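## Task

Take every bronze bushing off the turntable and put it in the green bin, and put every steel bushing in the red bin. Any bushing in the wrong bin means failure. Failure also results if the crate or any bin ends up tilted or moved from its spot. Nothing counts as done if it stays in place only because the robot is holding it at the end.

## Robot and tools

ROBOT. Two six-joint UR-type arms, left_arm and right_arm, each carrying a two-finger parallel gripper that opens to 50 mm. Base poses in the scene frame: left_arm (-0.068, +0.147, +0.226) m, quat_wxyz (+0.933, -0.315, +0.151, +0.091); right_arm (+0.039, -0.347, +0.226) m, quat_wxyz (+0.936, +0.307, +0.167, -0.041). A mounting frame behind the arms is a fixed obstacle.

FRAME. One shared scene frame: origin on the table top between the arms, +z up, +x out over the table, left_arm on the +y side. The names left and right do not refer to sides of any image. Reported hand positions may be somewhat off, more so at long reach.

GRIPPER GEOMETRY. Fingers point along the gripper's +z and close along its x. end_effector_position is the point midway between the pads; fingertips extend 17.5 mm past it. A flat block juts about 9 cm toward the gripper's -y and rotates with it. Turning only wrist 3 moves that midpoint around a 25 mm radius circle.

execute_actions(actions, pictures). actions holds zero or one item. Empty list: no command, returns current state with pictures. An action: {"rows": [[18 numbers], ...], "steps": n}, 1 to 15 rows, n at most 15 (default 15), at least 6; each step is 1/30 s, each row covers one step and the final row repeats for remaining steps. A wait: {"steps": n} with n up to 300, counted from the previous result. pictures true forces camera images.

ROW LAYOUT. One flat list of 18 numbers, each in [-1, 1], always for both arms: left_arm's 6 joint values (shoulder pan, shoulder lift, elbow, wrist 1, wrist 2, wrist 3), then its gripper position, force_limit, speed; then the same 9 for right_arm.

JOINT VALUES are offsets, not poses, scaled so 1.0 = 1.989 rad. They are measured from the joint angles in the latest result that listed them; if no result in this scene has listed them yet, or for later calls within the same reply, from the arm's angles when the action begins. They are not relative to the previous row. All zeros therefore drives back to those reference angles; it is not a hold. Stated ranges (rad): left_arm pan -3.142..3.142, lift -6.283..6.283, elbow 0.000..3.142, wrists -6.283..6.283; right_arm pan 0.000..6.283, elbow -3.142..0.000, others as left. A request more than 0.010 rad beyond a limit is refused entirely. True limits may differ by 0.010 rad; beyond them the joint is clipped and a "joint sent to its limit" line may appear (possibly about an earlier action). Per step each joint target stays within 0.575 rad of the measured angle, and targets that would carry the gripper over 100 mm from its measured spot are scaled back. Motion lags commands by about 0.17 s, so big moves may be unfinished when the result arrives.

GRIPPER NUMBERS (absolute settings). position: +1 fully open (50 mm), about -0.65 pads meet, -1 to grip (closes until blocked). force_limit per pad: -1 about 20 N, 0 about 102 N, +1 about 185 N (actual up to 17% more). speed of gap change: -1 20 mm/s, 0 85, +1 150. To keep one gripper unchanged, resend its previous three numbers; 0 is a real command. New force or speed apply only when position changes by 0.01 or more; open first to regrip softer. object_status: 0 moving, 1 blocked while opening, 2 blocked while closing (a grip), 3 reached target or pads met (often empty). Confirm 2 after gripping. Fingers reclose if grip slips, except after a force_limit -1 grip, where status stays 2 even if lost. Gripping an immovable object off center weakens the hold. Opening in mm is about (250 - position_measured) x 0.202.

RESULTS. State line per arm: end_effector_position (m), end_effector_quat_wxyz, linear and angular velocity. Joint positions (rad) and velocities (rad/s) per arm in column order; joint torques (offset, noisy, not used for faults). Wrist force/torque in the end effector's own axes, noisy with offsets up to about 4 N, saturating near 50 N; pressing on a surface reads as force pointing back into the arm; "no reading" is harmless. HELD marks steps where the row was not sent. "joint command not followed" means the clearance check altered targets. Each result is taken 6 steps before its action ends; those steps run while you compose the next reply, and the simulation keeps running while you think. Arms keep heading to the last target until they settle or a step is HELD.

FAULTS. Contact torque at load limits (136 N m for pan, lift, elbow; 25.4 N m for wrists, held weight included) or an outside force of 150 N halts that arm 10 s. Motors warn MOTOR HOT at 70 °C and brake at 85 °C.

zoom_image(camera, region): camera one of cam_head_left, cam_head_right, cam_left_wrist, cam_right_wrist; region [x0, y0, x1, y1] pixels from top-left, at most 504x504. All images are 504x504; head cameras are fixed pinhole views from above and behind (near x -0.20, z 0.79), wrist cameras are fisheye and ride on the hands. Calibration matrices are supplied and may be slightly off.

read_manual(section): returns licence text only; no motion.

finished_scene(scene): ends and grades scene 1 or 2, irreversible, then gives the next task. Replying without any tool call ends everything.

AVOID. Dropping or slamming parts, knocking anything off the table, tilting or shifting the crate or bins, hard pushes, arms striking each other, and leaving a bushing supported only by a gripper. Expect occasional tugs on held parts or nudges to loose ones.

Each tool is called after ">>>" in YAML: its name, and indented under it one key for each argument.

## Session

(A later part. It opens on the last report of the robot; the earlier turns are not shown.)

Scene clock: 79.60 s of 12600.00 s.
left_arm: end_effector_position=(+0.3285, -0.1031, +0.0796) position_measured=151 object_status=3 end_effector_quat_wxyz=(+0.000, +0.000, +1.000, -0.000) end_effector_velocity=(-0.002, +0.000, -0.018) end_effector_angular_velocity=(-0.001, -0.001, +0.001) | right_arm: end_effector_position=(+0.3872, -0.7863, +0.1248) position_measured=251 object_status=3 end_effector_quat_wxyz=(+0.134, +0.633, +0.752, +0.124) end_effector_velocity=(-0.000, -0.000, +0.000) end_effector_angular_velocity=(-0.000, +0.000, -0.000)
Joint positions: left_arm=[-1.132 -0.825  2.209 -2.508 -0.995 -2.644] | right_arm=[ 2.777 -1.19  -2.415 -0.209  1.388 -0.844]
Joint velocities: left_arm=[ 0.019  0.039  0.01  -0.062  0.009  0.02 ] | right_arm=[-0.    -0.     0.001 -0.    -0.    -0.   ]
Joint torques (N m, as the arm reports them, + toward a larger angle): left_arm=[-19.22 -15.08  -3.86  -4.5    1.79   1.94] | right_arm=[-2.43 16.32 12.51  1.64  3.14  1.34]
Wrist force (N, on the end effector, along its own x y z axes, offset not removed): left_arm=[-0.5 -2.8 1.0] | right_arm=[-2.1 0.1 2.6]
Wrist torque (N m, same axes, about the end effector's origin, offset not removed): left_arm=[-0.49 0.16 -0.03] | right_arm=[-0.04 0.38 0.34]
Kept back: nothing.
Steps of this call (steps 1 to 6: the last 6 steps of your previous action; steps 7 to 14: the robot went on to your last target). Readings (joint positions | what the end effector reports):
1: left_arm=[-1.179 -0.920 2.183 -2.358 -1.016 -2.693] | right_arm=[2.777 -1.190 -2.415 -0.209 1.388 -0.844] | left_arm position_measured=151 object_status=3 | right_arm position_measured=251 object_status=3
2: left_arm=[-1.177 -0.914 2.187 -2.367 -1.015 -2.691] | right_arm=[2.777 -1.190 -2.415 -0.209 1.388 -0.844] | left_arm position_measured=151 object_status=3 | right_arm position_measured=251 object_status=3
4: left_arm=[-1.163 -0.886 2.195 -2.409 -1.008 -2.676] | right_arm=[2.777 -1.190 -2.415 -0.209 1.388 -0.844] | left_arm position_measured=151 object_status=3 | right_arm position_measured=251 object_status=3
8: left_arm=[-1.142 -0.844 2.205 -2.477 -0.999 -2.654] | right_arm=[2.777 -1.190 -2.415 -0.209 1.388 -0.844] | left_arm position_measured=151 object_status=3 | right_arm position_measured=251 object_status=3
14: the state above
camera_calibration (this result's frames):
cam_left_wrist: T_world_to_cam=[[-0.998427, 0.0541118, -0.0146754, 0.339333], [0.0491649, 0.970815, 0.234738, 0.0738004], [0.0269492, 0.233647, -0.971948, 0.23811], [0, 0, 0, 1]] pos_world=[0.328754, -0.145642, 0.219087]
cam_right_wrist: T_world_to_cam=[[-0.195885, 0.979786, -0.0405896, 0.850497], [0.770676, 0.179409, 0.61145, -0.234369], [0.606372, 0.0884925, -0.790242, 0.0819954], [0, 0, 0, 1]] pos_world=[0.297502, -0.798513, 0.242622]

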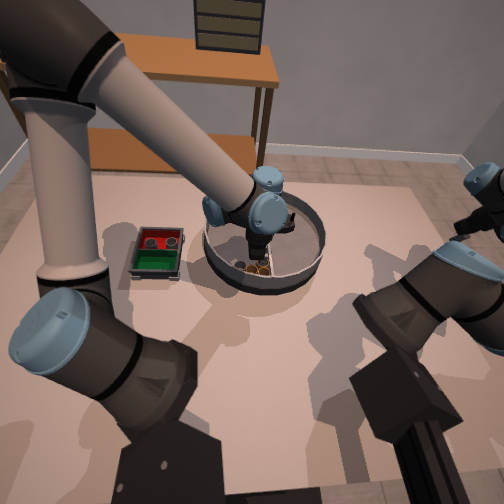

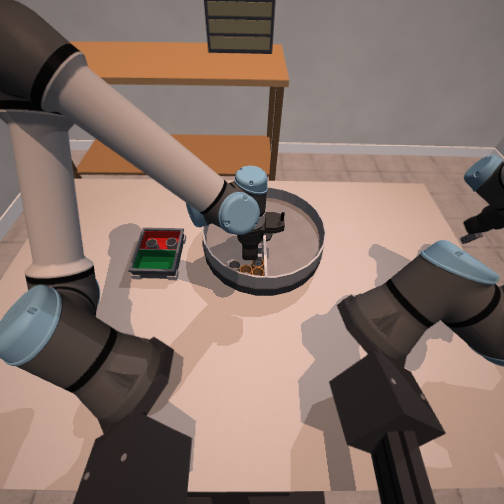

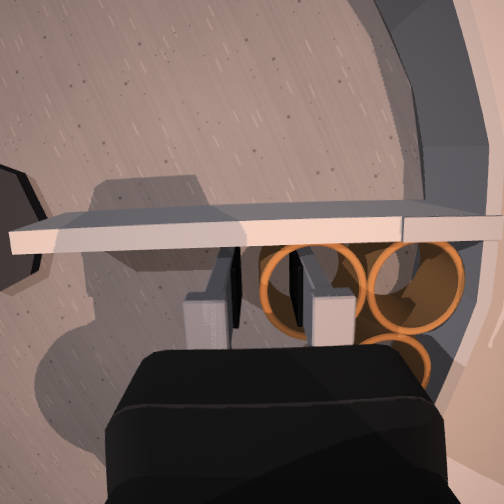

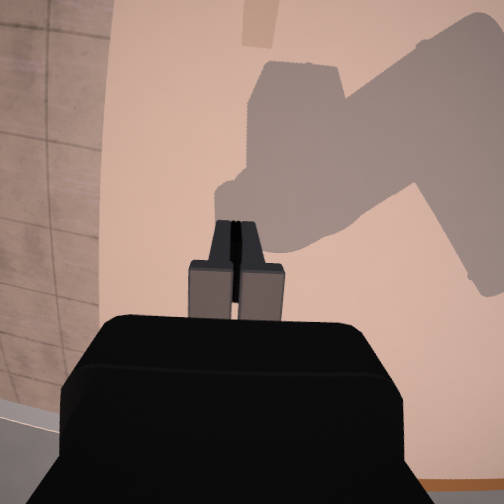

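>>> execute_actions:
  actions:
    - {"rows": [[0.0012,0.0027,0.0006,-0.0037,0.0006,0.0018,-1,-0.4,0.3,0,0,0,0,0,0,-1,-1,0]], "steps": 15}

>>> execute_actions:
  actions:
    - {"steps": 8}

Scene clock: 80.10 s of 12600.00 s.
left_arm: end_effector_position=(+0.3282, -0.1030, +0.0772) position_measured=218 object_status=0 end_effector_quat_wxyz=(+0.000, +0.001, +1.000, -0.000) end_effector_velocity=(-0.001, +0.000, -0.001) end_effector_angular_velocity=(+0.002, +0.001, -0.003) | right_arm: end_effector_position=(+0.3872, -0.7863, +0.1248) position_measured=251 object_status=3 end_effector_quat_wxyz=(+0.134, +0.633, +0.752, +0.124) end_effector_velocity=(+0.001, -0.000, +0.001) end_effector_angular_velocity=(-0.000, -0.002, -0.000)
Joint positions: left_arm=[-1.13  -0.819  2.21  -2.515 -0.994 -2.64 ] | right_arm=[ 2.777 -1.19  -2.415 -0.209  1.388 -0.844]
Joint velocities: left_arm=[0.    0.002 0.    0.    0.001 0.002] | right_arm=[0.    0.001 0.001 0.    0.001 0.   ]
Joint torques (N m, as the arm reports them, + toward a larger angle): left_arm=[-16.03 -10.08  -0.03  -3.42   1.8    1.36] | right_arm=[-2.24 16.37 12.01  1.72  3.09  1.3 ]
Wrist force (N, on the end effector, along its own x y z axes, offset not removed): left_arm=[-1.1 -2.2 -8.3] | right_arm=[-1.1 -0.2 -0.9]
Wrist torque (N m, same axes, about the end effector's origin, offset not removed): left_arm=[-0.30 0.32 -0.07] | right_arm=[-0.15 0.28 0.09]
Steps of this call (steps 1 to 6: the robot went on to your last target; steps 7 to 15: the first 9 steps of this action). Readings (joint positions | what the end effector reports):
7: left_arm=[-1.130 -0.820 2.210 -2.514 -0.994 -2.641] | right_arm=[2.777 -1.190 -2.415 -0.209 1.388 -0.844] | left_arm position_measured=156 object_status=0 | right_arm position_measured=251 object_status=3
8: left_arm=[-1.130 -0.820 2.210 -2.515 -0.994 -2.641] | right_arm=[2.777 -1.190 -2.415 -0.209 1.388 -0.844] | left_arm position_measured=173 object_status=0 | right_arm position_measured=251 object_status=3
10: left_arm=[-1.130 -0.820 2.210 -2.515 -0.994 -2.641] | right_arm=[2.777 -1.190 -2.415 -0.209 1.388 -0.844] | left_arm position_measured=208 object_status=0 | right_arm position_measured=251 object_status=3
14: left_arm=[-1.130 -0.820 2.210 -2.515 -0.994 -2.640] | right_arm=[2.777 -1.190 -2.415 -0.209 1.388 -0.844] | left_arm position_measured=218 object_status=0 | right_arm position_measured=251 object_status=3
15: the state above

Scene clock: 80.37 s of 12600.00 s.
left_arm: end_effector_position=(+0.3281, -0.1030, +0.0771) position_measured=218 object_status=2 end_effector_quat_wxyz=(+0.000, +0.001, +1.000, -0.000) end_effector_velocity=(+0.000, +0.000, -0.000) end_effector_angular_velocity=(+0.000, +0.000, -0.000) | right_arm: end_effector_position=(+0.3872, -0.7863, +0.1248) position_measured=251 object_status=3 end_effector_quat_wxyz=(+0.134, +0.633, +0.752, +0.124) end_effector_velocity=(-0.000, +0.000, +0.000) end_effector_angular_velocity=(+0.000, -0.001, +0.000)
Joint positions: left_arm=[-1.13  -0.819  2.21  -2.515 -0.994 -2.64 ] | right_arm=[ 2.777 -1.19  -2.415 -0.209  1.388 -0.844]
Joint velocities: left_arm=[ 0.  0. -0.  0. -0.  0.] | right_arm=[-0.     0.001 -0.001  0.     0.001 -0.001]
Joint torques (N m, as the arm reports them, + toward a larger angle): left_arm=[-14.48  -7.22   1.15  -2.92   1.85   1.35] | right_arm=[-2.51 16.3  12.43  1.68  3.07  1.29]
Wrist force (N, on the end effector, along its own x y z axes, offset not removed): left_arm=[-1.3 -0.4 -15.2] | right_arm=[-2.6 -0.4 1.6]
Wrist torque (N m, same axes, about the end effector's origin, offset not removed): left_arm=[-0.08 0.37 -0.09] | right_arm=[-0.02 0.71 -0.08]
Kept back: nothing.
Steps of this call (steps 1 to 6: the last 6 steps of your previous action; steps 7 to 8: the robot went on to your last target). Readings (joint positions | what the end effector reports):
1: left_arm=[-1.130 -0.819 2.210 -2.515 -0.994 -2.640] | right_arm=[2.777 -1.190 -2.415 -0.209 1.388 -0.844] | left_arm position_measured=218 object_status=0 | right_arm position_measured=251 object_status=3
2: left_arm=[-1.130 -0.819 2.210 -2.515 -0.994 -2.640] | right_arm=[2.777 -1.190 -2.415 -0.209 1.388 -0.844] | left_arm position_measured=218 object_status=2 | right_arm position_measured=251 object_status=3
4: left_arm=[-1.130 -0.819 2.210 -2.515 -0.994 -2.640] | right_arm=[2.777 -1.190 -2.415 -0.209 1.388 -0.844] | left_arm position_measured=218 object_status=2 | right_arm position_measured=251 object_status=3
8: the state above

>>> execute_actions:
  actions:
    - {"rows": [[-0.0126,-0.0234,-0.0035,0.0339,-0.0056,-0.0136,-1,-0.4,0.3,0,0,0,0,0,0,-1,-1,0],[-0.0253,-0.0468,-0.0069,0.0678,-0.0113,-0.0273,-1,-0.4,0.3,0,0,0,0,0,0,-1,-1,0],[-0.0253,-0.0468,-0.0069,0.0678,-0.0113,-0.0273,-1,-0.4,0.3,0,0,0,0,0,0,-1,-1,0],[-0.0253,-0.0468,-0.0069,0.0678,-0.0113,-0.0273,-1,-0.4,0.3,0,0,0,0,0,0,-1,-1,0],[-0.0473,-0.0835,-0.0176,0.1257,-0.0216,-0.0513,-1,-0.4,0.3,0,0,0,0,0,0,-1,-1,0],[-0.0473,-0.0835,-0.0176,0.1257,-0.0216,-0.0513,-1,-0.4,0.3,0,0,0,0,0,0,-1,-1,0],[-0.0473,-0.0835,-0.0176,0.1257,-0.0216,-0.0513,-1,-0.4,0.3,0,0,0,0,0,0,-1,-1,0],[-0.0473,-0.0835,-0.0176,0.1257,-0.0216,-0.0513,-1,-0.4,0.3,0,0,0,0,0,0,-1,-1,0],[-0.0473,-0.0835,-0.0176,0.1257,-0.0216,-0.0513,-1,-0.4,0.3,0,0,0,0,0,0,-1,-1,0],[-0.0473,-0.0835,-0.0176,0.1257,-0.0216,-0.0513,-1,-0.4,0.3,0,0,0,0,0,0,-1,-1,0],[0.1537,-0.408,0.1019,0.1997,0.0519,0.1789,-1,-0.4,0.3,0,0,0,0,0,0,-1,-1,0]], "steps": 15}

>>> execute_actions:
  actions:
    - {"steps": 36}
  pictures: true

Scene clock: 83.33 s of 12600.00 s.
left_arm: end_effector_position=(+0.3295, -0.1062, +0.1332) position_measured=218 object_status=2 end_effector_quat_wxyz=(+0.002, -0.002, +1.000, -0.004) end_effector_velocity=(-0.001, -0.002, +0.207) end_effector_angular_velocity=(-0.021, -0.004, +0.012) | right_arm: end_effector_position=(+0.3872, -0.7863, +0.1248) position_measured=251 object_status=3 end_effector_quat_wxyz=(+0.134, +0.633, +0.752, +0.124) end_effector_velocity=(+0.000, -0.001, +0.000) end_effector_angular_velocity=(-0.001, -0.000, -0.002)
Joint positions: left_arm=[-1.195 -0.933  2.187 -2.35  -1.024 -2.71 ] | right_arm=[ 2.777 -1.19  -2.415 -0.209  1.388 -0.844]
Joint velocities: left_arm=[-0.233 -0.41  -0.103  0.615 -0.111 -0.242] | right_arm=[-0.     0.     0.001  0.    -0.001  0.001]
Joint torques (N m, as the arm reports them, + toward a larger angle): left_arm=[-19.05 -15.64 -13.66   1.76  -1.    -1.6 ] | right_arm=[-2.07 16.52 12.21  1.65  3.16  1.33]
Wrist force (N, on the end effector, along its own x y z axes, offset not removed): left_arm=[-1.4 2.9 -2.1] | right_arm=[2.3 -0.5 -0.6]
Wrist torque (N m, same axes, about the end effector's origin, offset not removed): left_arm=[-0.75 0.31 0.08] | right_arm=[-0.17 -0.36 -0.01]
Steps of this call (steps 1 to 15: the robot went on to your last target; steps 16 to 80: nothing new was sent; steps 81 to 89: the first 9 steps of this action). Readings (joint positions | what the end effector reports):
81: left_arm=[-1.130 -0.819 2.210 -2.515 -0.994 -2.640] | right_arm=[2.777 -1.190 -2.415 -0.209 1.388 -0.844] | left_arm position_measured=218 object_status=2 | right_arm position_measured=251 object_status=3
82: left_arm=[-1.132 -0.823 2.210 -2.510 -0.995 -2.643] | right_arm=[2.777 -1.190 -2.415 -0.209 1.388 -0.844] | left_arm position_measured=218 object_status=2 | right_arm position_measured=251 object_status=3
84: left_arm=[-1.147 -0.848 2.206 -2.475 -1.001 -2.658] | right_arm=[2.777 -1.190 -2.415 -0.209 1.388 -0.844] | left_arm position_measured=218 object_status=2 | right_arm position_measured=251 object_status=3
88: left_arm=[-1.186 -0.918 2.191 -2.373 -1.020 -2.701] | right_arm=[2.777 -1.190 -2.415 -0.209 1.388 -0.844] | left_arm position_measured=218 object_status=2 | right_arm position_measured=251 object_status=3
89: the state above

Scene clock: 84.53 s of 12600.00 s.
left_arm: end_effector_position=(+0.3554, +0.1921, +0.1500) position_measured=218 object_status=2 end_effector_quat_wxyz=(+0.000, +0.000, +1.000, -0.000) end_effector_velocity=(-0.001, +0.005, -0.001) end_effector_angular_velocity=(+0.001, +0.001, +0.000) | right_arm: end_effector_position=(+0.3872, -0.7863, +0.1248) position_measured=251 object_status=3 end_effector_quat_wxyz=(+0.134, +0.633, +0.752, +0.124) end_effector_velocity=(-0.000, -0.000, -0.000) end_effector_angular_velocity=(-0.001, +0.000, +0.000)
Joint positions: left_arm=[-0.825 -1.629  2.412 -2.118 -0.891 -2.285] | right_arm=[ 2.777 -1.19  -2.415 -0.209  1.388 -0.844]
Joint velocities: left_arm=[ 0.007 -0.011  0.004  0.003  0.002  0.007] | right_arm=[-0.    -0.    -0.     0.001 -0.001 -0.001]
Joint torques (N m, as the arm reports them, + toward a larger angle): left_arm=[ -4.38 -16.47  -7.69  -0.27   1.38   1.63] | right_arm=[-3.05 16.55 11.83  1.83  3.31  1.39]
Wrist force (N, on the end effector, along its own x y z axes, offset not removed): left_arm=[-1.0 -0.6 1.8] | right_arm=[-2.5 -0.6 0.5]
Wrist torque (N m, same axes, about the end effector's origin, offset not removed): left_arm=[-0.16 0.30 -0.07] | right_arm=[-0.06 0.55 0.03]
Kept back: nothing.
Steps of this call (steps 1 to 6: the last 6 steps of your previous action; steps 7 to 36: the robot went on to your last target). Readings (joint positions | what the end effector reports):
1: left_arm=[-1.202 -0.945 2.184 -2.331 -1.027 -2.718] | right_arm=[2.777 -1.190 -2.415 -0.209 1.388 -0.844] | left_arm position_measured=218 object_status=2 | right_arm position_measured=251 object_status=3
2: left_arm=[-1.207 -0.954 2.182 -2.316 -1.029 -2.723] | right_arm=[2.777 -1.190 -2.415 -0.209 1.388 -0.844] | left_arm position_measured=218 object_status=2 | right_arm position_measured=251 object_status=3
4: left_arm=[-1.194 -0.988 2.196 -2.292 -1.019 -2.710] | right_arm=[2.777 -1.190 -2.415 -0.209 1.388 -0.844] | left_arm position_measured=218 object_status=2 | right_arm position_measured=251 object_status=3
8: left_arm=[-1.106 -1.120 2.248 -2.251 -0.988 -2.611] | right_arm=[2.777 -1.190 -2.415 -0.209 1.388 -0.844] | left_arm position_measured=218 object_status=2 | right_arm position_measured=251 object_status=3
36: the state above
camera_calibration (this result's frames):
cam_left_wrist: T_world_to_cam=[[-0.998407, 0.054545, -0.0144358, 0.351069], [0.0496378, 0.970752, 0.234897, -0.230789], [0.026826, 0.233806, -0.971913, 0.236867], [0, 0, 0, 1]] pos_world=[0.355611, 0.149509, 0.289494]

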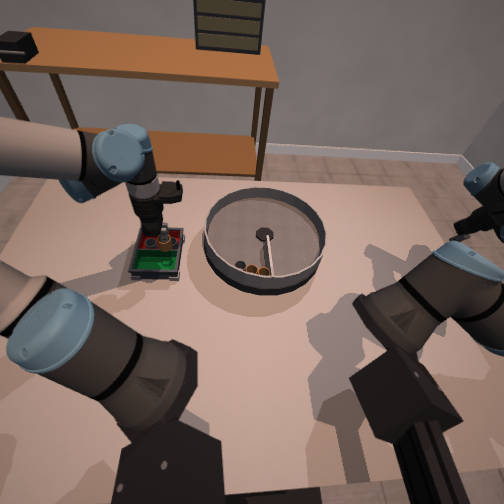

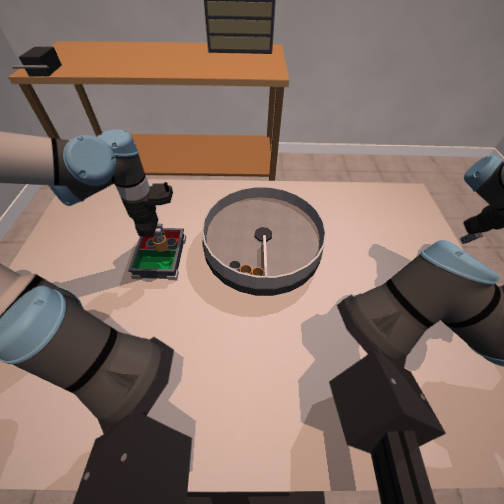

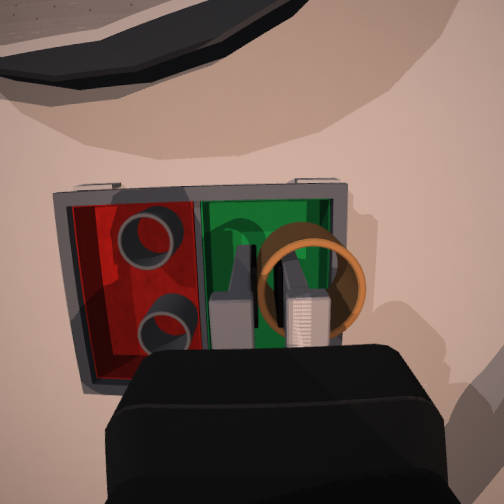

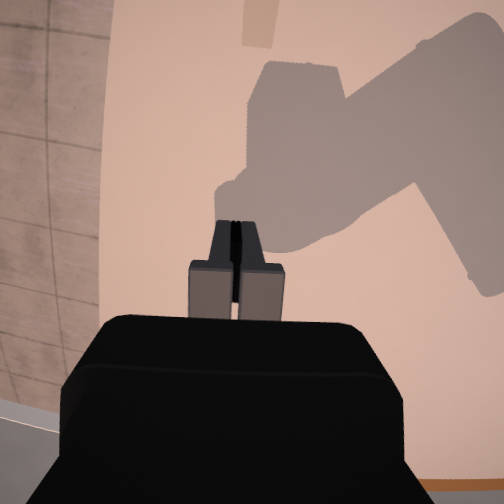

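>>> execute_actions:
  actions:
    - {"rows": [[0.0641,0.0962,0.0284,-0.1771,0.0118,0.0818,-1,-0.4,0.3,0,0,0,0,0,0,-1,-1,0]], "steps": 15}

>>> execute_actions:
  actions:
    - {"steps": 12}
  pictures: true

Scene clock: 85.20 s of 12600.00 s.
left_arm: end_effector_position=(+0.3512, +0.1938, +0.0914) position_measured=218 object_status=2 end_effector_quat_wxyz=(-0.007, +0.007, +1.000, +0.004) end_effector_velocity=(+0.033, -0.012, -0.089) end_effector_angular_velocity=(-0.074, -0.105, +0.101) | right_arm: end_effector_position=(+0.3872, -0.7863, +0.1248) position_measured=251 object_status=3 end_effector_quat_wxyz=(+0.134, +0.633, +0.752, +0.124) end_effector_velocity=(-0.000, +0.000, -0.000) end_effector_angular_velocity=(-0.001, +0.001, +0.001)
Joint positions: left_arm=[-0.721 -1.477  2.46  -2.38  -0.871 -2.154] | right_arm=[ 2.777 -1.19  -2.415 -0.209  1.388 -0.844]
Joint velocities: left_arm=[ 0.182  0.304  0.071 -0.695  0.028  0.242] | right_arm=[ 0.     0.    -0.001  0.    -0.001 -0.   ]
Joint torques (N m, as the arm reports them, + toward a larger angle): left_arm=[-7.13 -5.09 -5.01 -4.99  1.37  1.94] | right_arm=[-2.5  16.92 11.87  1.75  3.12  1.33]
Wrist force (N, on the end effector, along its own x y z axes, offset not removed): left_arm=[-0.7 -1.7 1.7] | right_arm=[-0.4 -5.1 3.2]
Wrist torque (N m, same axes, about the end effector's origin, offset not removed): left_arm=[-0.32 0.26 -0.03] | right_arm=[-0.74 0.21 0.25]
Steps of this call (steps 1 to 11: the robot went on to your last target; steps 12 to 20: the first 9 steps of this action). Readings (joint positions | what the end effector reports):
12: left_arm=[-0.824 -1.631 2.413 -2.118 -0.891 -2.284] | right_arm=[2.777 -1.190 -2.415 -0.209 1.388 -0.844] | left_arm position_measured=218 object_status=2 | right_arm position_measured=251 object_status=3
13: left_arm=[-0.820 -1.627 2.417 -2.122 -0.888 -2.280] | right_arm=[2.777 -1.190 -2.415 -0.209 1.388 -0.844] | left_arm position_measured=218 object_status=2 | right_arm position_measured=251 object_status=3
15: left_arm=[-0.783 -1.580 2.435 -2.174 -0.881 -2.237] | right_arm=[2.777 -1.190 -2.415 -0.209 1.388 -0.844] | left_arm position_measured=218 object_status=2 | right_arm position_measured=251 object_status=3
19: left_arm=[-0.728 -1.489 2.457 -2.353 -0.872 -2.163] | right_arm=[2.777 -1.190 -2.415 -0.209 1.388 -0.844] | left_arm position_measured=218 object_status=2 | right_arm position_measured=251 object_status=3
20: the state above

Scene clock: 85.60 s of 12600.00 s.
left_arm: end_effector_position=(+0.3552, +0.1927, +0.0805) position_measured=218 object_status=2 end_effector_quat_wxyz=(+0.000, +0.000, +1.000, -0.000) end_effector_velocity=(+0.001, -0.000, -0.004) end_effector_angular_velocity=(-0.002, -0.004, +0.004) | right_arm: end_effector_position=(+0.3872, -0.7863, +0.1248) position_measured=251 object_status=3 end_effector_quat_wxyz=(+0.134, +0.633, +0.752, +0.124) end_effector_velocity=(+0.001, +0.000, +0.000) end_effector_angular_velocity=(+0.001, -0.001, -0.001)
Joint positions: left_arm=[-0.699 -1.44   2.468 -2.466 -0.868 -2.124] | right_arm=[ 2.777 -1.19  -2.415 -0.209  1.388 -0.844]
Joint velocities: left_arm=[ 0.009  0.014  0.004 -0.031  0.001  0.011] | right_arm=[ 0.001 -0.001  0.001  0.     0.     0.001]
Joint torques (N m, as the arm reports them, + toward a larger angle): left_arm=[-8.23 -1.55 -1.75 -4.32  1.4   1.66] | right_arm=[-2.35 16.05 12.33  1.75  3.2   1.37]
Wrist force (N, on the end effector, along its own x y z axes, offset not removed): left_arm=[-2.0 -2.0 1.6] | right_arm=[0.2 2.0 3.4]
Wrist torque (N m, same axes, about the end effector's origin, offset not removed): left_arm=[-0.37 0.42 -0.05] | right_arm=[0.44 -0.07 0.33]
Kept back: nothing.
Steps of this call (steps 1 to 6: the last 6 steps of your previous action; steps 7 to 12: the robot went on to your last target). Readings (joint positions | what the end effector reports):
1: left_arm=[-0.716 -1.468 2.462 -2.401 -0.870 -2.147] | right_arm=[2.777 -1.190 -2.415 -0.209 1.388 -0.844] | left_arm position_measured=218 object_status=2 | right_arm position_measured=251 object_status=3
2: left_arm=[-0.712 -1.461 2.463 -2.417 -0.870 -2.141] | right_arm=[2.777 -1.190 -2.415 -0.209 1.388 -0.844] | left_arm position_measured=218 object_status=2 | right_arm position_measured=251 object_status=3
4: left_arm=[-0.706 -1.452 2.465 -2.438 -0.869 -2.134] | right_arm=[2.777 -1.190 -2.415 -0.209 1.388 -0.844] | left_arm position_measured=218 object_status=2 | right_arm position_measured=251 object_status=3
8: left_arm=[-0.701 -1.443 2.468 -2.459 -0.868 -2.127] | right_arm=[2.777 -1.190 -2.415 -0.209 1.388 -0.844] | left_arm position_measured=218 object_status=2 | right_arm position_measured=251 object_status=3
12: the state above
camera_calibration (this result's frames):
cam_left_wrist: T_world_to_cam=[[-0.998401, 0.0547302, -0.0141403, 0.349816], [0.0498797, 0.970675, 0.235166, -0.215176], [0.0265963, 0.234084, -0.971852, 0.169276], [0, 0, 0, 1]] pos_world=[0.355488, 0.150095, 0.22006]
cam_right_wrist: T_world_to_cam=[[-0.195885, 0.979786, -0.0405899, 0.850497], [0.770676, 0.179409, 0.61145, -0.234369], [0.606372, 0.0884923, -0.790241, 0.0819952], [0, 0, 0, 1]] pos_world=[0.297502, -0.798513, 0.242622]

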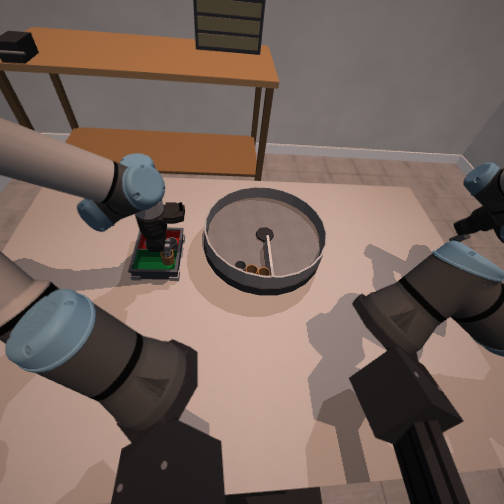

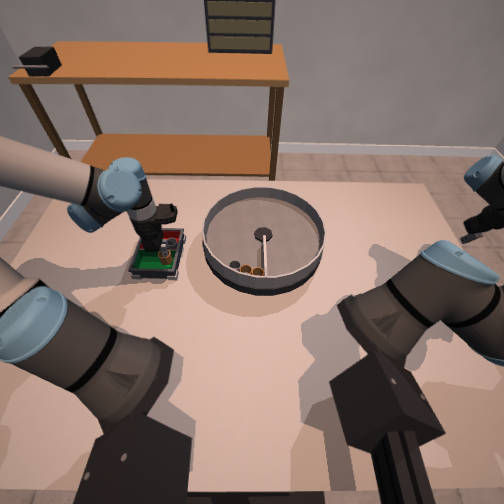

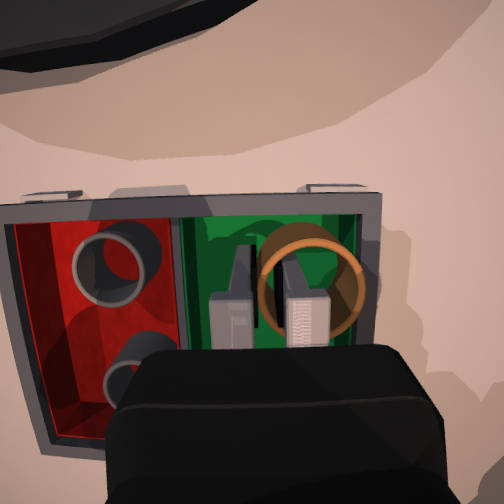

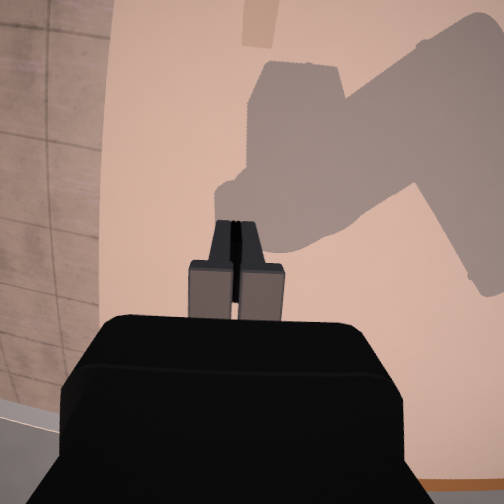

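>>> execute_actions:
  actions:
    - {"rows": [[0.0025,-0.0003,0.0003,-0.0022,0.0003,0.0031,-1,-0.4,0.3,0,0,0,0,0,0,-1,-1,0],[0.0025,-0.0003,0.0003,-0.0022,0.0003,0.0031,-1,-0.4,0.3,0,0,0,0,0,0,-1,-1,0],[0.013,0.0195,0.0013,-0.032,0.0013,0.017,-1,-0.4,0.3,0,0,0,0,0,0,-1,-1,0],[0.024,0.039,0.0023,-0.062,0.0023,0.031,-1,-0.4,0.3,0,0,0,0,0,0,-1,-1,0],[0.0345,0.059,0.0033,-0.092,0.0033,0.045,-1,-0.4,0.3,0,0,0,0,0,0,-1,-1,0],[0.045,0.0789,0.0043,-0.1217,0.0043,0.0589,-1,-0.4,0.3,0,0,0,0,0,0,-1,-1,0]], "steps": 15}

>>> execute_actions:
  actions:
    - {"steps": 14}
  pictures: true

Scene clock: 86.67 s of 12600.00 s.
left_arm: end_effector_position=(+0.3549, +0.1943, +0.0523) position_measured=218 object_status=2 end_effector_quat_wxyz=(-0.002, +0.002, +1.000, +0.001) end_effector_velocity=(+0.008, -0.003, -0.149) end_effector_angular_velocity=(-0.015, -0.027, +0.027) | right_arm: end_effector_position=(+0.3872, -0.7863, +0.1248) position_measured=251 object_status=3 end_effector_quat_wxyz=(+0.134, +0.633, +0.752, +0.124) end_effector_velocity=(-0.000, +0.000, -0.000) end_effector_angular_velocity=(+0.000, +0.000, +0.001)
Joint positions: left_arm=[-0.645 -1.35   2.474 -2.601 -0.862 -2.054] | right_arm=[ 2.777 -1.19  -2.415 -0.209  1.388 -0.844]
Joint velocities: left_arm=[ 0.271  0.516  0.022 -0.809  0.025  0.355] | right_arm=[ 0.     0.    -0.001 -0.001  0.    -0.001]
Joint torques (N m, as the arm reports them, + toward a larger angle): left_arm=[ -9.11 -10.69  -1.57  -5.4    1.66   1.73] | right_arm=[-2.43 16.22 12.09  1.74  3.22  1.34]
Wrist force (N, on the end effector, along its own x y z axes, offset not removed): left_arm=[-1.5 -1.4 3.7] | right_arm=[-1.9 -1.2 -0.5]
Wrist torque (N m, same axes, about the end effector's origin, offset not removed): left_arm=[-0.22 0.32 -0.07] | right_arm=[-0.15 0.55 0.17]
Steps of this call (steps 1 to 23: the robot went on to your last target; steps 24 to 32: the first 9 steps of this action). Readings (joint positions | what the end effector reports):
24: left_arm=[-0.698 -1.438 2.469 -2.470 -0.867 -2.123] | right_arm=[2.777 -1.190 -2.415 -0.209 1.388 -0.844] | left_arm position_measured=218 object_status=2 | right_arm position_measured=251 object_status=3
25: left_arm=[-0.697 -1.438 2.469 -2.470 -0.867 -2.122] | right_arm=[2.777 -1.190 -2.415 -0.209 1.388 -0.844] | left_arm position_measured=218 object_status=2 | right_arm position_measured=251 object_status=3
27: left_arm=[-0.694 -1.436 2.469 -2.475 -0.867 -2.118] | right_arm=[2.777 -1.190 -2.415 -0.209 1.388 -0.844] | left_arm position_measured=218 object_status=2 | right_arm position_measured=251 object_status=3
31: left_arm=[-0.655 -1.369 2.473 -2.571 -0.863 -2.067] | right_arm=[2.777 -1.190 -2.415 -0.209 1.388 -0.844] | left_arm position_measured=218 object_status=2 | right_arm position_measured=251 object_status=3
32: the state above

Scene clock: 87.13 s of 12600.00 s.
left_arm: end_effector_position=(+0.3554, +0.1944, +0.0333) position_measured=218 object_status=2 end_effector_quat_wxyz=(+0.000, +0.000, +1.000, -0.000) end_effector_velocity=(-0.000, +0.000, -0.004) end_effector_angular_velocity=(+0.000, -0.000, +0.000) | right_arm: end_effector_position=(+0.3872, -0.7863, +0.1248) position_measured=251 object_status=3 end_effector_quat_wxyz=(+0.134, +0.633, +0.752, +0.124) end_effector_velocity=(+0.000, -0.000, +0.000) end_effector_angular_velocity=(-0.001, -0.000, +0.000)
Joint positions: left_arm=[-0.61  -1.285  2.477 -2.706 -0.859 -2.008] | right_arm=[ 2.777 -1.19  -2.415 -0.209  1.388 -0.844]
Joint velocities: left_arm=[ 0.008  0.014  0.001 -0.022  0.001  0.01 ] | right_arm=[-0.     0.     0.001 -0.    -0.    -0.001]
Joint torques (N m, as the arm reports them, + toward a larger angle): left_arm=[-9.52 -5.48  0.72 -4.38  1.31  1.78] | right_arm=[-3.15 16.33 12.26  1.76  3.21  1.27]
Wrist force (N, on the end effector, along its own x y z axes, offset not removed): left_arm=[-1.4 -1.9 1.7] | right_arm=[1.4 1.6 -3.1]
Wrist torque (N m, same axes, about the end effector's origin, offset not removed): left_arm=[-0.36 0.36 -0.05] | right_arm=[0.15 0.09 0.03]
Kept back: nothing.
Steps of this call (steps 1 to 6: the last 6 steps of your previous action; steps 7 to 14: the robot went on to your last target). Readings (joint positions | what the end effector reports):
1: left_arm=[-0.637 -1.335 2.474 -2.626 -0.862 -2.043] | right_arm=[2.777 -1.190 -2.415 -0.209 1.388 -0.844] | left_arm position_measured=218 object_status=2 | right_arm position_measured=251 object_status=3
2: left_arm=[-0.630 -1.323 2.475 -2.645 -0.861 -2.035] | right_arm=[2.777 -1.190 -2.415 -0.209 1.388 -0.844] | left_arm position_measured=218 object_status=2 | right_arm position_measured=251 object_status=3
4: left_arm=[-0.622 -1.307 2.476 -2.670 -0.860 -2.024] | right_arm=[2.777 -1.190 -2.415 -0.209 1.388 -0.844] | left_arm position_measured=218 object_status=2 | right_arm position_measured=251 object_status=3
8: left_arm=[-0.614 -1.291 2.477 -2.695 -0.860 -2.013] | right_arm=[2.777 -1.190 -2.415 -0.209 1.388 -0.844] | left_arm position_measured=218 object_status=2 | right_arm position_measured=251 object_status=3
14: the state above
camera_calibration (this result's frames):
cam_left_wrist: T_world_to_cam=[[-0.998412, 0.0544903, -0.0142782, 0.349265], [0.049615, 0.970696, 0.235135, -0.205669], [0.0266724, 0.234053, -0.971858, 0.122953], [0, 0, 0, 1]] pos_world=[0.355635, 0.151832, 0.17284]
cam_right_wrist: T_world_to_cam=[[-0.195885, 0.979786, -0.0405898, 0.850497], [0.770676, 0.179409, 0.61145, -0.234369], [0.606372, 0.0884924, -0.790241, 0.0819954], [0, 0, 0, 1]] pos_world=[0.297502, -0.798513, 0.242622]

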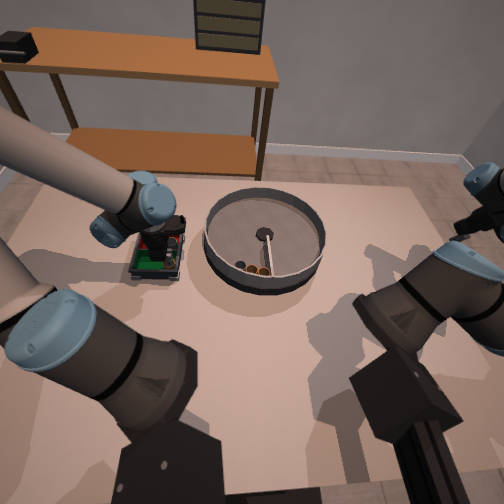

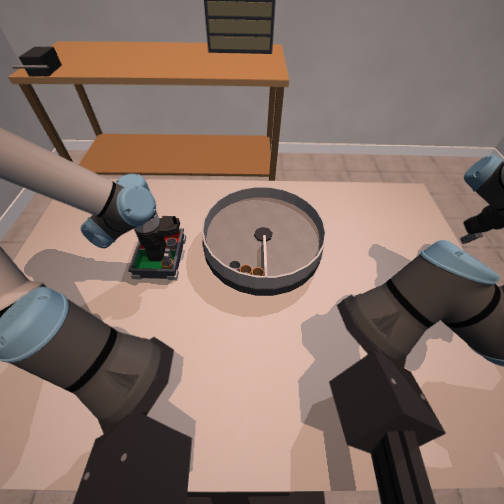

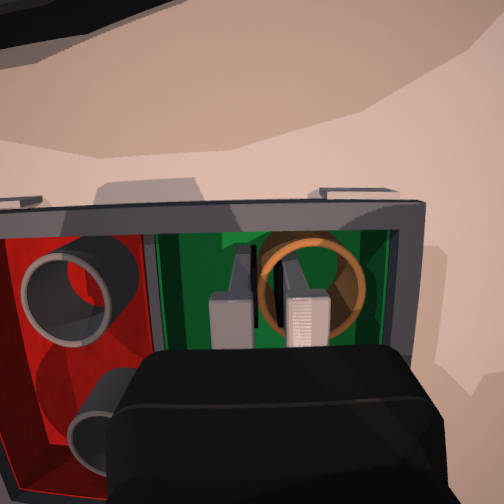

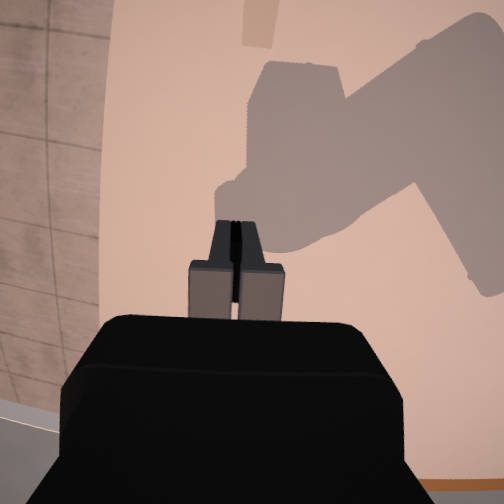

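>>> execute_actions:
  actions:
    - {"rows": [[-0.0008,-0.0011,0.004,-0.0022,-0.0003,-0.0008,-1,-0.4,0.3,0,0,0,0,0,0,-1,-1,0],[-0.0008,-0.0011,0.004,-0.0022,-0.0003,-0.0008,-1,-0.4,0.3,0,0,0,0,0,0,-1,-1,0],[-0.0008,-0.0011,0.004,-0.0022,-0.0003,-0.0008,-1,-0.4,0.3,0,0,0,0,0,0,-1,-1,0],[-0.0008,-0.0011,0.004,-0.0022,-0.0003,-0.0008,-1,-0.4,0.3,0,0,0,0,0,0,-1,-1,0],[-0.0008,-0.0011,0.004,-0.0022,-0.0003,-0.0008,-1,-0.4,0.3,0,0,0,0,0,0,-1,-1,0],[-0.0008,-0.0011,0.004,-0.0022,-0.0003,-0.0008,-1,-0.4,0.3,0,0,0,0,0,0,-1,-1,0],[-0.0008,-0.0011,0.004,-0.0022,-0.0003,-0.0008,-1,-0.4,0.3,0,0,0,0,0,0,-1,-1,0],[-0.0008,-0.0011,0.004,-0.0022,-0.0003,-0.0008,-0.15,-0.4,0.3,0,0,0,0,0,0,-1,-1,0]], "steps": 15}

>>> execute_actions:
  actions:
    - {"steps": 6}

Scene clock: 88.23 s of 12600.00 s.
left_arm: end_effector_position=(+0.3528, +0.1946, +0.0330) position_measured=196 object_status=0 end_effector_quat_wxyz=(+0.000, +0.000, +1.000, -0.000) end_effector_velocity=(-0.004, -0.000, +0.000) end_effector_angular_velocity=(-0.001, +0.000, -0.002) | right_arm: end_effector_position=(+0.3872, -0.7863, +0.1248) position_measured=251 object_status=3 end_effector_quat_wxyz=(+0.134, +0.633, +0.752, +0.124) end_effector_velocity=(+0.000, +0.000, +0.000) end_effector_angular_velocity=(+0.001, -0.001, -0.000)
Joint positions: left_arm=[-0.611 -1.286  2.484 -2.71  -0.86  -2.009] | right_arm=[ 2.777 -1.19  -2.415 -0.209  1.388 -0.844]
Joint velocities: left_arm=[-0.004 -0.005  0.01  -0.002 -0.001 -0.003] | right_arm=[ 0.001  0.001 -0.     0.     0.     0.001]
Joint torques (N m, as the arm reports them, + toward a larger angle): left_arm=[-25.71 -26.51   1.33  -4.42  -2.3   -1.54] | right_arm=[-2.36 16.52 12.86  1.75  3.08  1.31]
Wrist force (N, on the end effector, along its own x y z axes, offset not removed): left_arm=[-0.7 -1.5 0.4] | right_arm=[1.4 -2.6 -1.5]
Wrist torque (N m, same axes, about the end effector's origin, offset not removed): left_arm=[-0.33 0.23 -0.09] | right_arm=[-0.37 0.07 0.00]
Steps of this call (steps 1 to 24: the robot went on to your last target; steps 25 to 33: the first 9 steps of this action). Readings (joint positions | what the end effector reports):
25: left_arm=[-0.609 -1.283 2.477 -2.708 -0.859 -2.007] | right_arm=[2.777 -1.190 -2.415 -0.209 1.388 -0.844] | left_arm position_measured=218 object_status=2 | right_arm position_measured=251 object_status=3
26: left_arm=[-0.609 -1.283 2.478 -2.709 -0.859 -2.007] | right_arm=[2.777 -1.190 -2.415 -0.209 1.388 -0.844] | left_arm position_measured=218 object_status=2 | right_arm position_measured=251 object_status=3
28: left_arm=[-0.610 -1.284 2.480 -2.709 -0.859 -2.008] | right_arm=[2.777 -1.190 -2.415 -0.209 1.388 -0.844] | left_arm position_measured=218 object_status=2 | right_arm position_measured=251 object_status=3
32: left_arm=[-0.611 -1.286 2.483 -2.710 -0.860 -2.009] | right_arm=[2.777 -1.190 -2.415 -0.209 1.388 -0.844] | left_arm position_measured=213 object_status=0 | right_arm position_measured=251 object_status=3
33: the state above

Scene clock: 88.43 s of 12600.00 s.
left_arm: end_effector_position=(+0.3525, +0.1946, +0.0330) position_measured=175 object_status=0 end_effector_quat_wxyz=(+0.000, +0.000, +1.000, -0.000) end_effector_velocity=(-0.001, -0.000, +0.000) end_effector_angular_velocity=(-0.000, -0.001, -0.001) | right_arm: end_effector_position=(+0.3872, -0.7863, +0.1248) position_measured=251 object_status=3 end_effector_quat_wxyz=(+0.134, +0.633, +0.752, +0.124) end_effector_velocity=(-0.001, +0.000, -0.001) end_effector_angular_velocity=(+0.001, +0.002, +0.000)
Joint positions: left_arm=[-0.612 -1.287  2.485 -2.71  -0.86  -2.01 ] | right_arm=[ 2.777 -1.19  -2.415 -0.209  1.388 -0.844]
Joint velocities: left_arm=[-0.002 -0.001  0.002 -0.001 -0.    -0.   ] | right_arm=[-0.001 -0.001 -0.001 -0.    -0.     0.   ]
Joint torques (N m, as the arm reports them, + toward a larger angle): left_arm=[-26.61 -26.63   1.96  -4.31  -2.14  -1.34] | right_arm=[-2.3  16.77 12.38  1.83  3.19  1.2 ]
Wrist force (N, on the end effector, along its own x y z axes, offset not removed): left_arm=[-0.6 -0.9 0.7] | right_arm=[0.5 -2.4 2.6]
Wrist torque (N m, same axes, about the end effector's origin, offset not removed): left_arm=[-0.11 0.20 -0.03] | right_arm=[-0.41 -0.11 0.01]
Kept back: nothing.
Steps of this call (steps 1 to 6: the last 6 steps of your previous action). Readings (joint positions | what the end effector reports):
1: left_arm=[-0.611 -1.286 2.484 -2.710 -0.860 -2.009] | right_arm=[2.777 -1.190 -2.415 -0.209 1.388 -0.844] | left_arm position_measured=181 object_status=0 | right_arm position_measured=251 object_status=3
2: left_arm=[-0.612 -1.286 2.484 -2.710 -0.860 -2.009] | right_arm=[2.777 -1.190 -2.415 -0.209 1.388 -0.844] | left_arm position_measured=175 object_status=0 | right_arm position_measured=251 object_status=3
4: left_arm=[-0.612 -1.287 2.484 -2.710 -0.860 -2.010] | right_arm=[2.777 -1.190 -2.415 -0.209 1.388 -0.844] | left_arm position_measured=175 object_status=0 | right_arm position_measured=251 object_status=3
6: the state above

>>> execute_actions:
  actions:
    - {"rows": [[-0.0213,-0.0396,-0.002,0.06,-0.002,-0.0279,-0.15,-0.4,0.3,0,0,0,0,0,0,-1,-1,0],[-0.0426,-0.0792,-0.004,0.1195,-0.004,-0.0558,-0.15,-0.4,0.3,0,0,0,0,0,0,-1,-1,0],[-0.0426,-0.0792,-0.004,0.1195,-0.004,-0.0558,-0.15,-0.4,0.3,0,0,0,0,0,0,-1,-1,0],[-0.0426,-0.0792,-0.004,0.1195,-0.004,-0.0558,-0.15,-0.4,0.3,0,0,0,0,0,0,-1,-1,0],[-0.1067,-0.1728,-0.0364,0.2977,-0.0154,-0.1378,-0.15,-0.4,0.3,0,0,0,0,0,0,-1,-1,0],[-0.1067,-0.1728,-0.0364,0.2977,-0.0154,-0.1378,0.01,-0.4,0.3,0,0,0,0,0,0,-1,-1,0],[-0.1067,-0.1728,-0.0364,0.2977,-0.0154,-0.1378,0.01,-0.4,0.3,0,0,0,0,0,0,-1,-1,0],[-0.1067,-0.1728,-0.0364,0.2977,-0.0154,-0.1378,0.01,-0.4,0.3,0,0,0,0,0,0,-1,-1,0],[-0.1067,-0.1728,-0.0364,0.2977,-0.0154,-0.1378,0.01,-0.4,0.3,0,0,0,0,0,0,-1,-1,0],[-0.1067,-0.1728,-0.0364,0.2977,-0.0154,-0.1378,0.01,-0.4,0.3,0,0,0,0,0,0,-1,-1,0],[-0.1067,-0.1728,-0.0364,0.2977,-0.0154,-0.1378,0.01,-0.4,0.3,0,0,0,0,0,0,-1,-1,0],[-0.1067,-0.1728,-0.0364,0.2977,-0.0154,-0.1378,0.01,-0.4,0.3,0,0,0,0,0,0,-1,-1,0],[-0.1067,-0.1728,-0.0364,0.2977,-0.0154,-0.1378,0.01,-0.4,0.3,0,0,0,0,0,0,-1,-1,0],[-0.279,0.1564,-0.1946,0.2428,-0.0759,-0.3363,0.01,-0.4,0.3,0,0,0,0,0,0,-1,-1,0]], "steps": 15}

>>> execute_actions:
  actions:
    - {"steps": 42}
  pictures: true

Scene clock: 89.50 s of 12600.00 s.
left_arm: end_effector_position=(+0.3697, +0.1851, +0.1086) position_measured=151 object_status=0 end_effector_quat_wxyz=(+0.015, -0.013, +1.000, -0.013) end_effector_velocity=(-0.029, +0.010, +0.347) end_effector_angular_velocity=(+0.048, +0.091, -0.064) | right_arm: end_effector_position=(+0.3872, -0.7863, +0.1248) position_measured=251 object_status=3 end_effector_quat_wxyz=(+0.134, +0.633, +0.752, +0.124) end_effector_velocity=(-0.000, +0.000, +0.000) end_effector_angular_velocity=(+0.000, -0.000, -0.000)
Joint positions: left_arm=[-0.742 -1.496  2.444 -2.4   -0.879 -2.174] | right_arm=[ 2.777 -1.19  -2.415 -0.209  1.388 -0.844]
Joint velocities: left_arm=[-0.632 -1.039 -0.243  1.937 -0.086 -0.838] | right_arm=[ 0.001  0.001 -0.    -0.    -0.     0.   ]
Joint torques (N m, as the arm reports them, + toward a larger angle): left_arm=[-20.64  -7.56 -17.45   5.2   -2.49  -2.16] | right_arm=[-2.03 15.77 12.1   1.75  3.24  1.43]
Wrist force (N, on the end effector, along its own x y z axes, offset not removed): left_arm=[-5.4 -1.8 -5.8] | right_arm=[2.0 1.0 0.0]
Wrist torque (N m, same axes, about the end effector's origin, offset not removed): left_arm=[-0.43 0.78 0.07] | right_arm=[0.29 -0.22 0.18]
Steps of this call (steps 1 to 15: the robot went on to your last target; steps 16 to 23: nothing new was sent; steps 24 to 32: the first 9 steps of this action). Readings (joint positions | what the end effector reports):
24: left_arm=[-0.612 -1.287 2.485 -2.710 -0.860 -2.010] | right_arm=[2.777 -1.190 -2.415 -0.209 1.388 -0.844] | left_arm position_measured=175 object_status=3 | right_arm position_measured=251 object_status=3
25: left_arm=[-0.615 -1.291 2.485 -2.706 -0.860 -2.014] | right_arm=[2.777 -1.190 -2.415 -0.209 1.388 -0.844] | left_arm position_measured=175 object_status=3 | right_arm position_measured=251 object_status=3
27: left_arm=[-0.639 -1.330 2.482 -2.657 -0.863 -2.044] | right_arm=[2.777 -1.190 -2.415 -0.209 1.388 -0.844] | left_arm position_measured=175 object_status=3 | right_arm position_measured=251 object_status=3
31: left_arm=[-0.718 -1.458 2.453 -2.466 -0.876 -2.142] | right_arm=[2.777 -1.190 -2.415 -0.209 1.388 -0.844] | left_arm position_measured=151 object_status=0 | right_arm position_measured=251 object_status=3
32: the state above

Scene clock: 90.90 s of 12600.00 s.
left_arm: end_effector_position=(+0.3641, -0.1012, +0.1605) position_measured=151 object_status=3 end_effector_quat_wxyz=(+0.000, +0.000, +1.000, -0.001) end_effector_velocity=(-0.001, -0.002, -0.001) end_effector_angular_velocity=(+0.001, +0.001, +0.000) | right_arm: end_effector_position=(+0.3872, -0.7863, +0.1248) position_measured=251 object_status=3 end_effector_quat_wxyz=(+0.134, +0.633, +0.752, +0.124) end_effector_velocity=(+0.000, -0.000, +0.000) end_effector_angular_velocity=(-0.001, -0.001, -0.001)
Joint positions: left_arm=[-1.166 -0.976  2.098 -2.227 -1.011 -2.678] | right_arm=[ 2.777 -1.19  -2.415 -0.209  1.388 -0.844]
Joint velocities: left_arm=[-0.002  0.005 -0.002 -0.    -0.001 -0.003] | right_arm=[-0.001  0.001  0.     0.     0.001 -0.   ]
Joint torques (N m, as the arm reports them, + toward a larger angle): left_arm=[-36.66 -12.96 -29.01  -4.56  -2.01  -1.21] | right_arm=[-2.22 16.13 12.82  1.69  3.2   1.42]
Wrist force (N, on the end effector, along its own x y z axes, offset not removed): left_arm=[-1.6 -1.1 0.4] | right_arm=[-1.5 -1.7 1.3]
Wrist torque (N m, same axes, about the end effector's origin, offset not removed): left_arm=[-0.24 0.42 -0.05] | right_arm=[-0.12 0.37 0.23]
Kept back: nothing.
Steps of this call (steps 1 to 6: the last 6 steps of your previous action; steps 7 to 42: the robot went on to your last target). Readings (joint positions | what the end effector reports):
1: left_arm=[-0.761 -1.527 2.437 -2.337 -0.882 -2.199] | right_arm=[2.777 -1.190 -2.415 -0.209 1.388 -0.844] | left_arm position_measured=151 object_status=0 | right_arm position_measured=251 object_status=3
2: left_arm=[-0.775 -1.551 2.431 -2.287 -0.884 -2.218] | right_arm=[2.777 -1.190 -2.415 -0.209 1.388 -0.844] | left_arm position_measured=151 object_status=0 | right_arm position_measured=251 object_status=3
4: left_arm=[-0.795 -1.583 2.423 -2.218 -0.886 -2.245] | right_arm=[2.777 -1.190 -2.415 -0.209 1.388 -0.844] | left_arm position_measured=151 object_status=0 | right_arm position_measured=251 object_status=3
8: left_arm=[-0.850 -1.559 2.379 -2.186 -0.906 -2.310] | right_arm=[2.777 -1.190 -2.415 -0.209 1.388 -0.844] | left_arm position_measured=151 object_status=3 | right_arm position_measured=251 object_status=3
42: the state above
camera_calibration (this result's frames):
cam_left_wrist: T_world_to_cam=[[-0.998379, 0.0549696, -0.0147704, 0.375993], [0.0500135, 0.971086, 0.233431, 0.0511787], [0.0271749, 0.232313, -0.972261, 0.3152], [0, 0, 0, 1]] pos_world=[0.364258, -0.143592, 0.300064]
cam_right_wrist: T_world_to_cam=[[-0.195885, 0.979786, -0.0405897, 0.850497], [0.770676, 0.179409, 0.61145, -0.234369], [0.606373, 0.0884924, -0.790241, 0.0819953], [0, 0, 0, 1]] pos_world=[0.297502, -0.798513, 0.242622]

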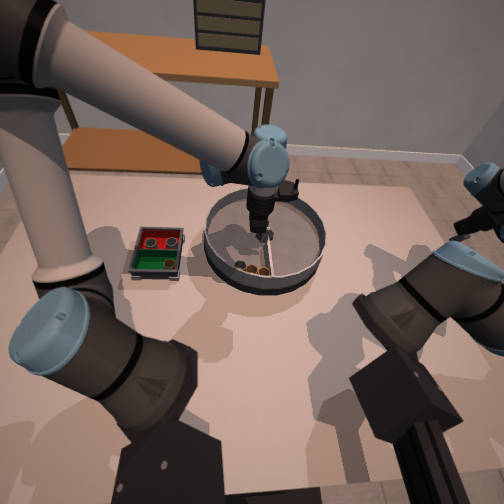

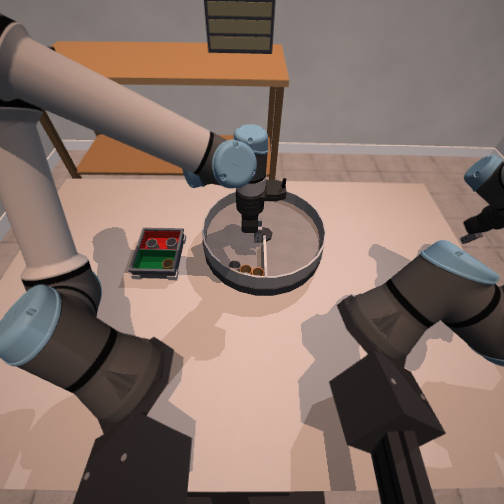

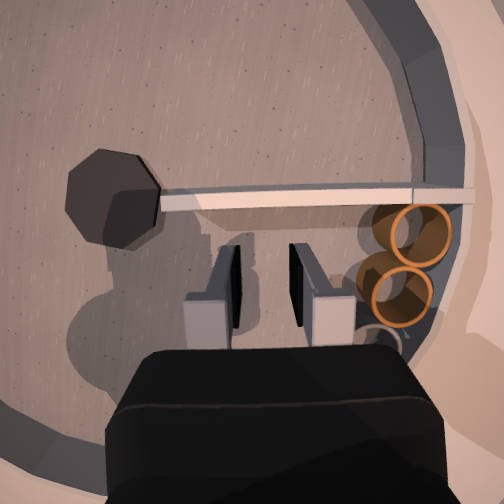

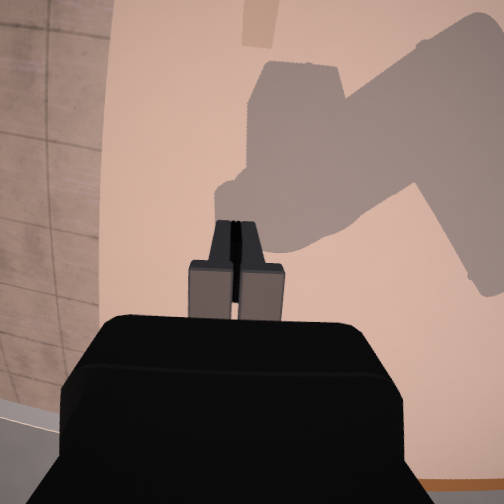

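>>> zoom_image:
  camera: "cam_left_wrist"
  region: [340, 180, 500, 360]

Region (340, 180, 500, 360) of cam_left_wrist's 504x504 image, scaled by 2.800, with more detail than that image has.

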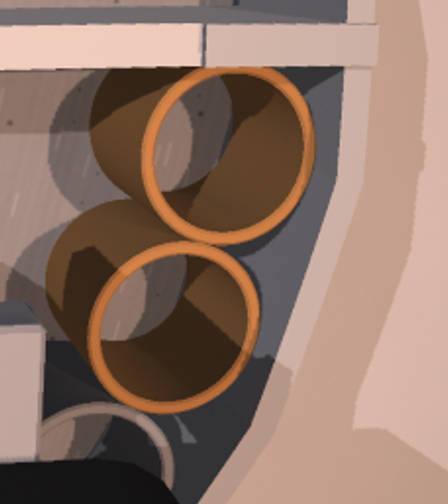

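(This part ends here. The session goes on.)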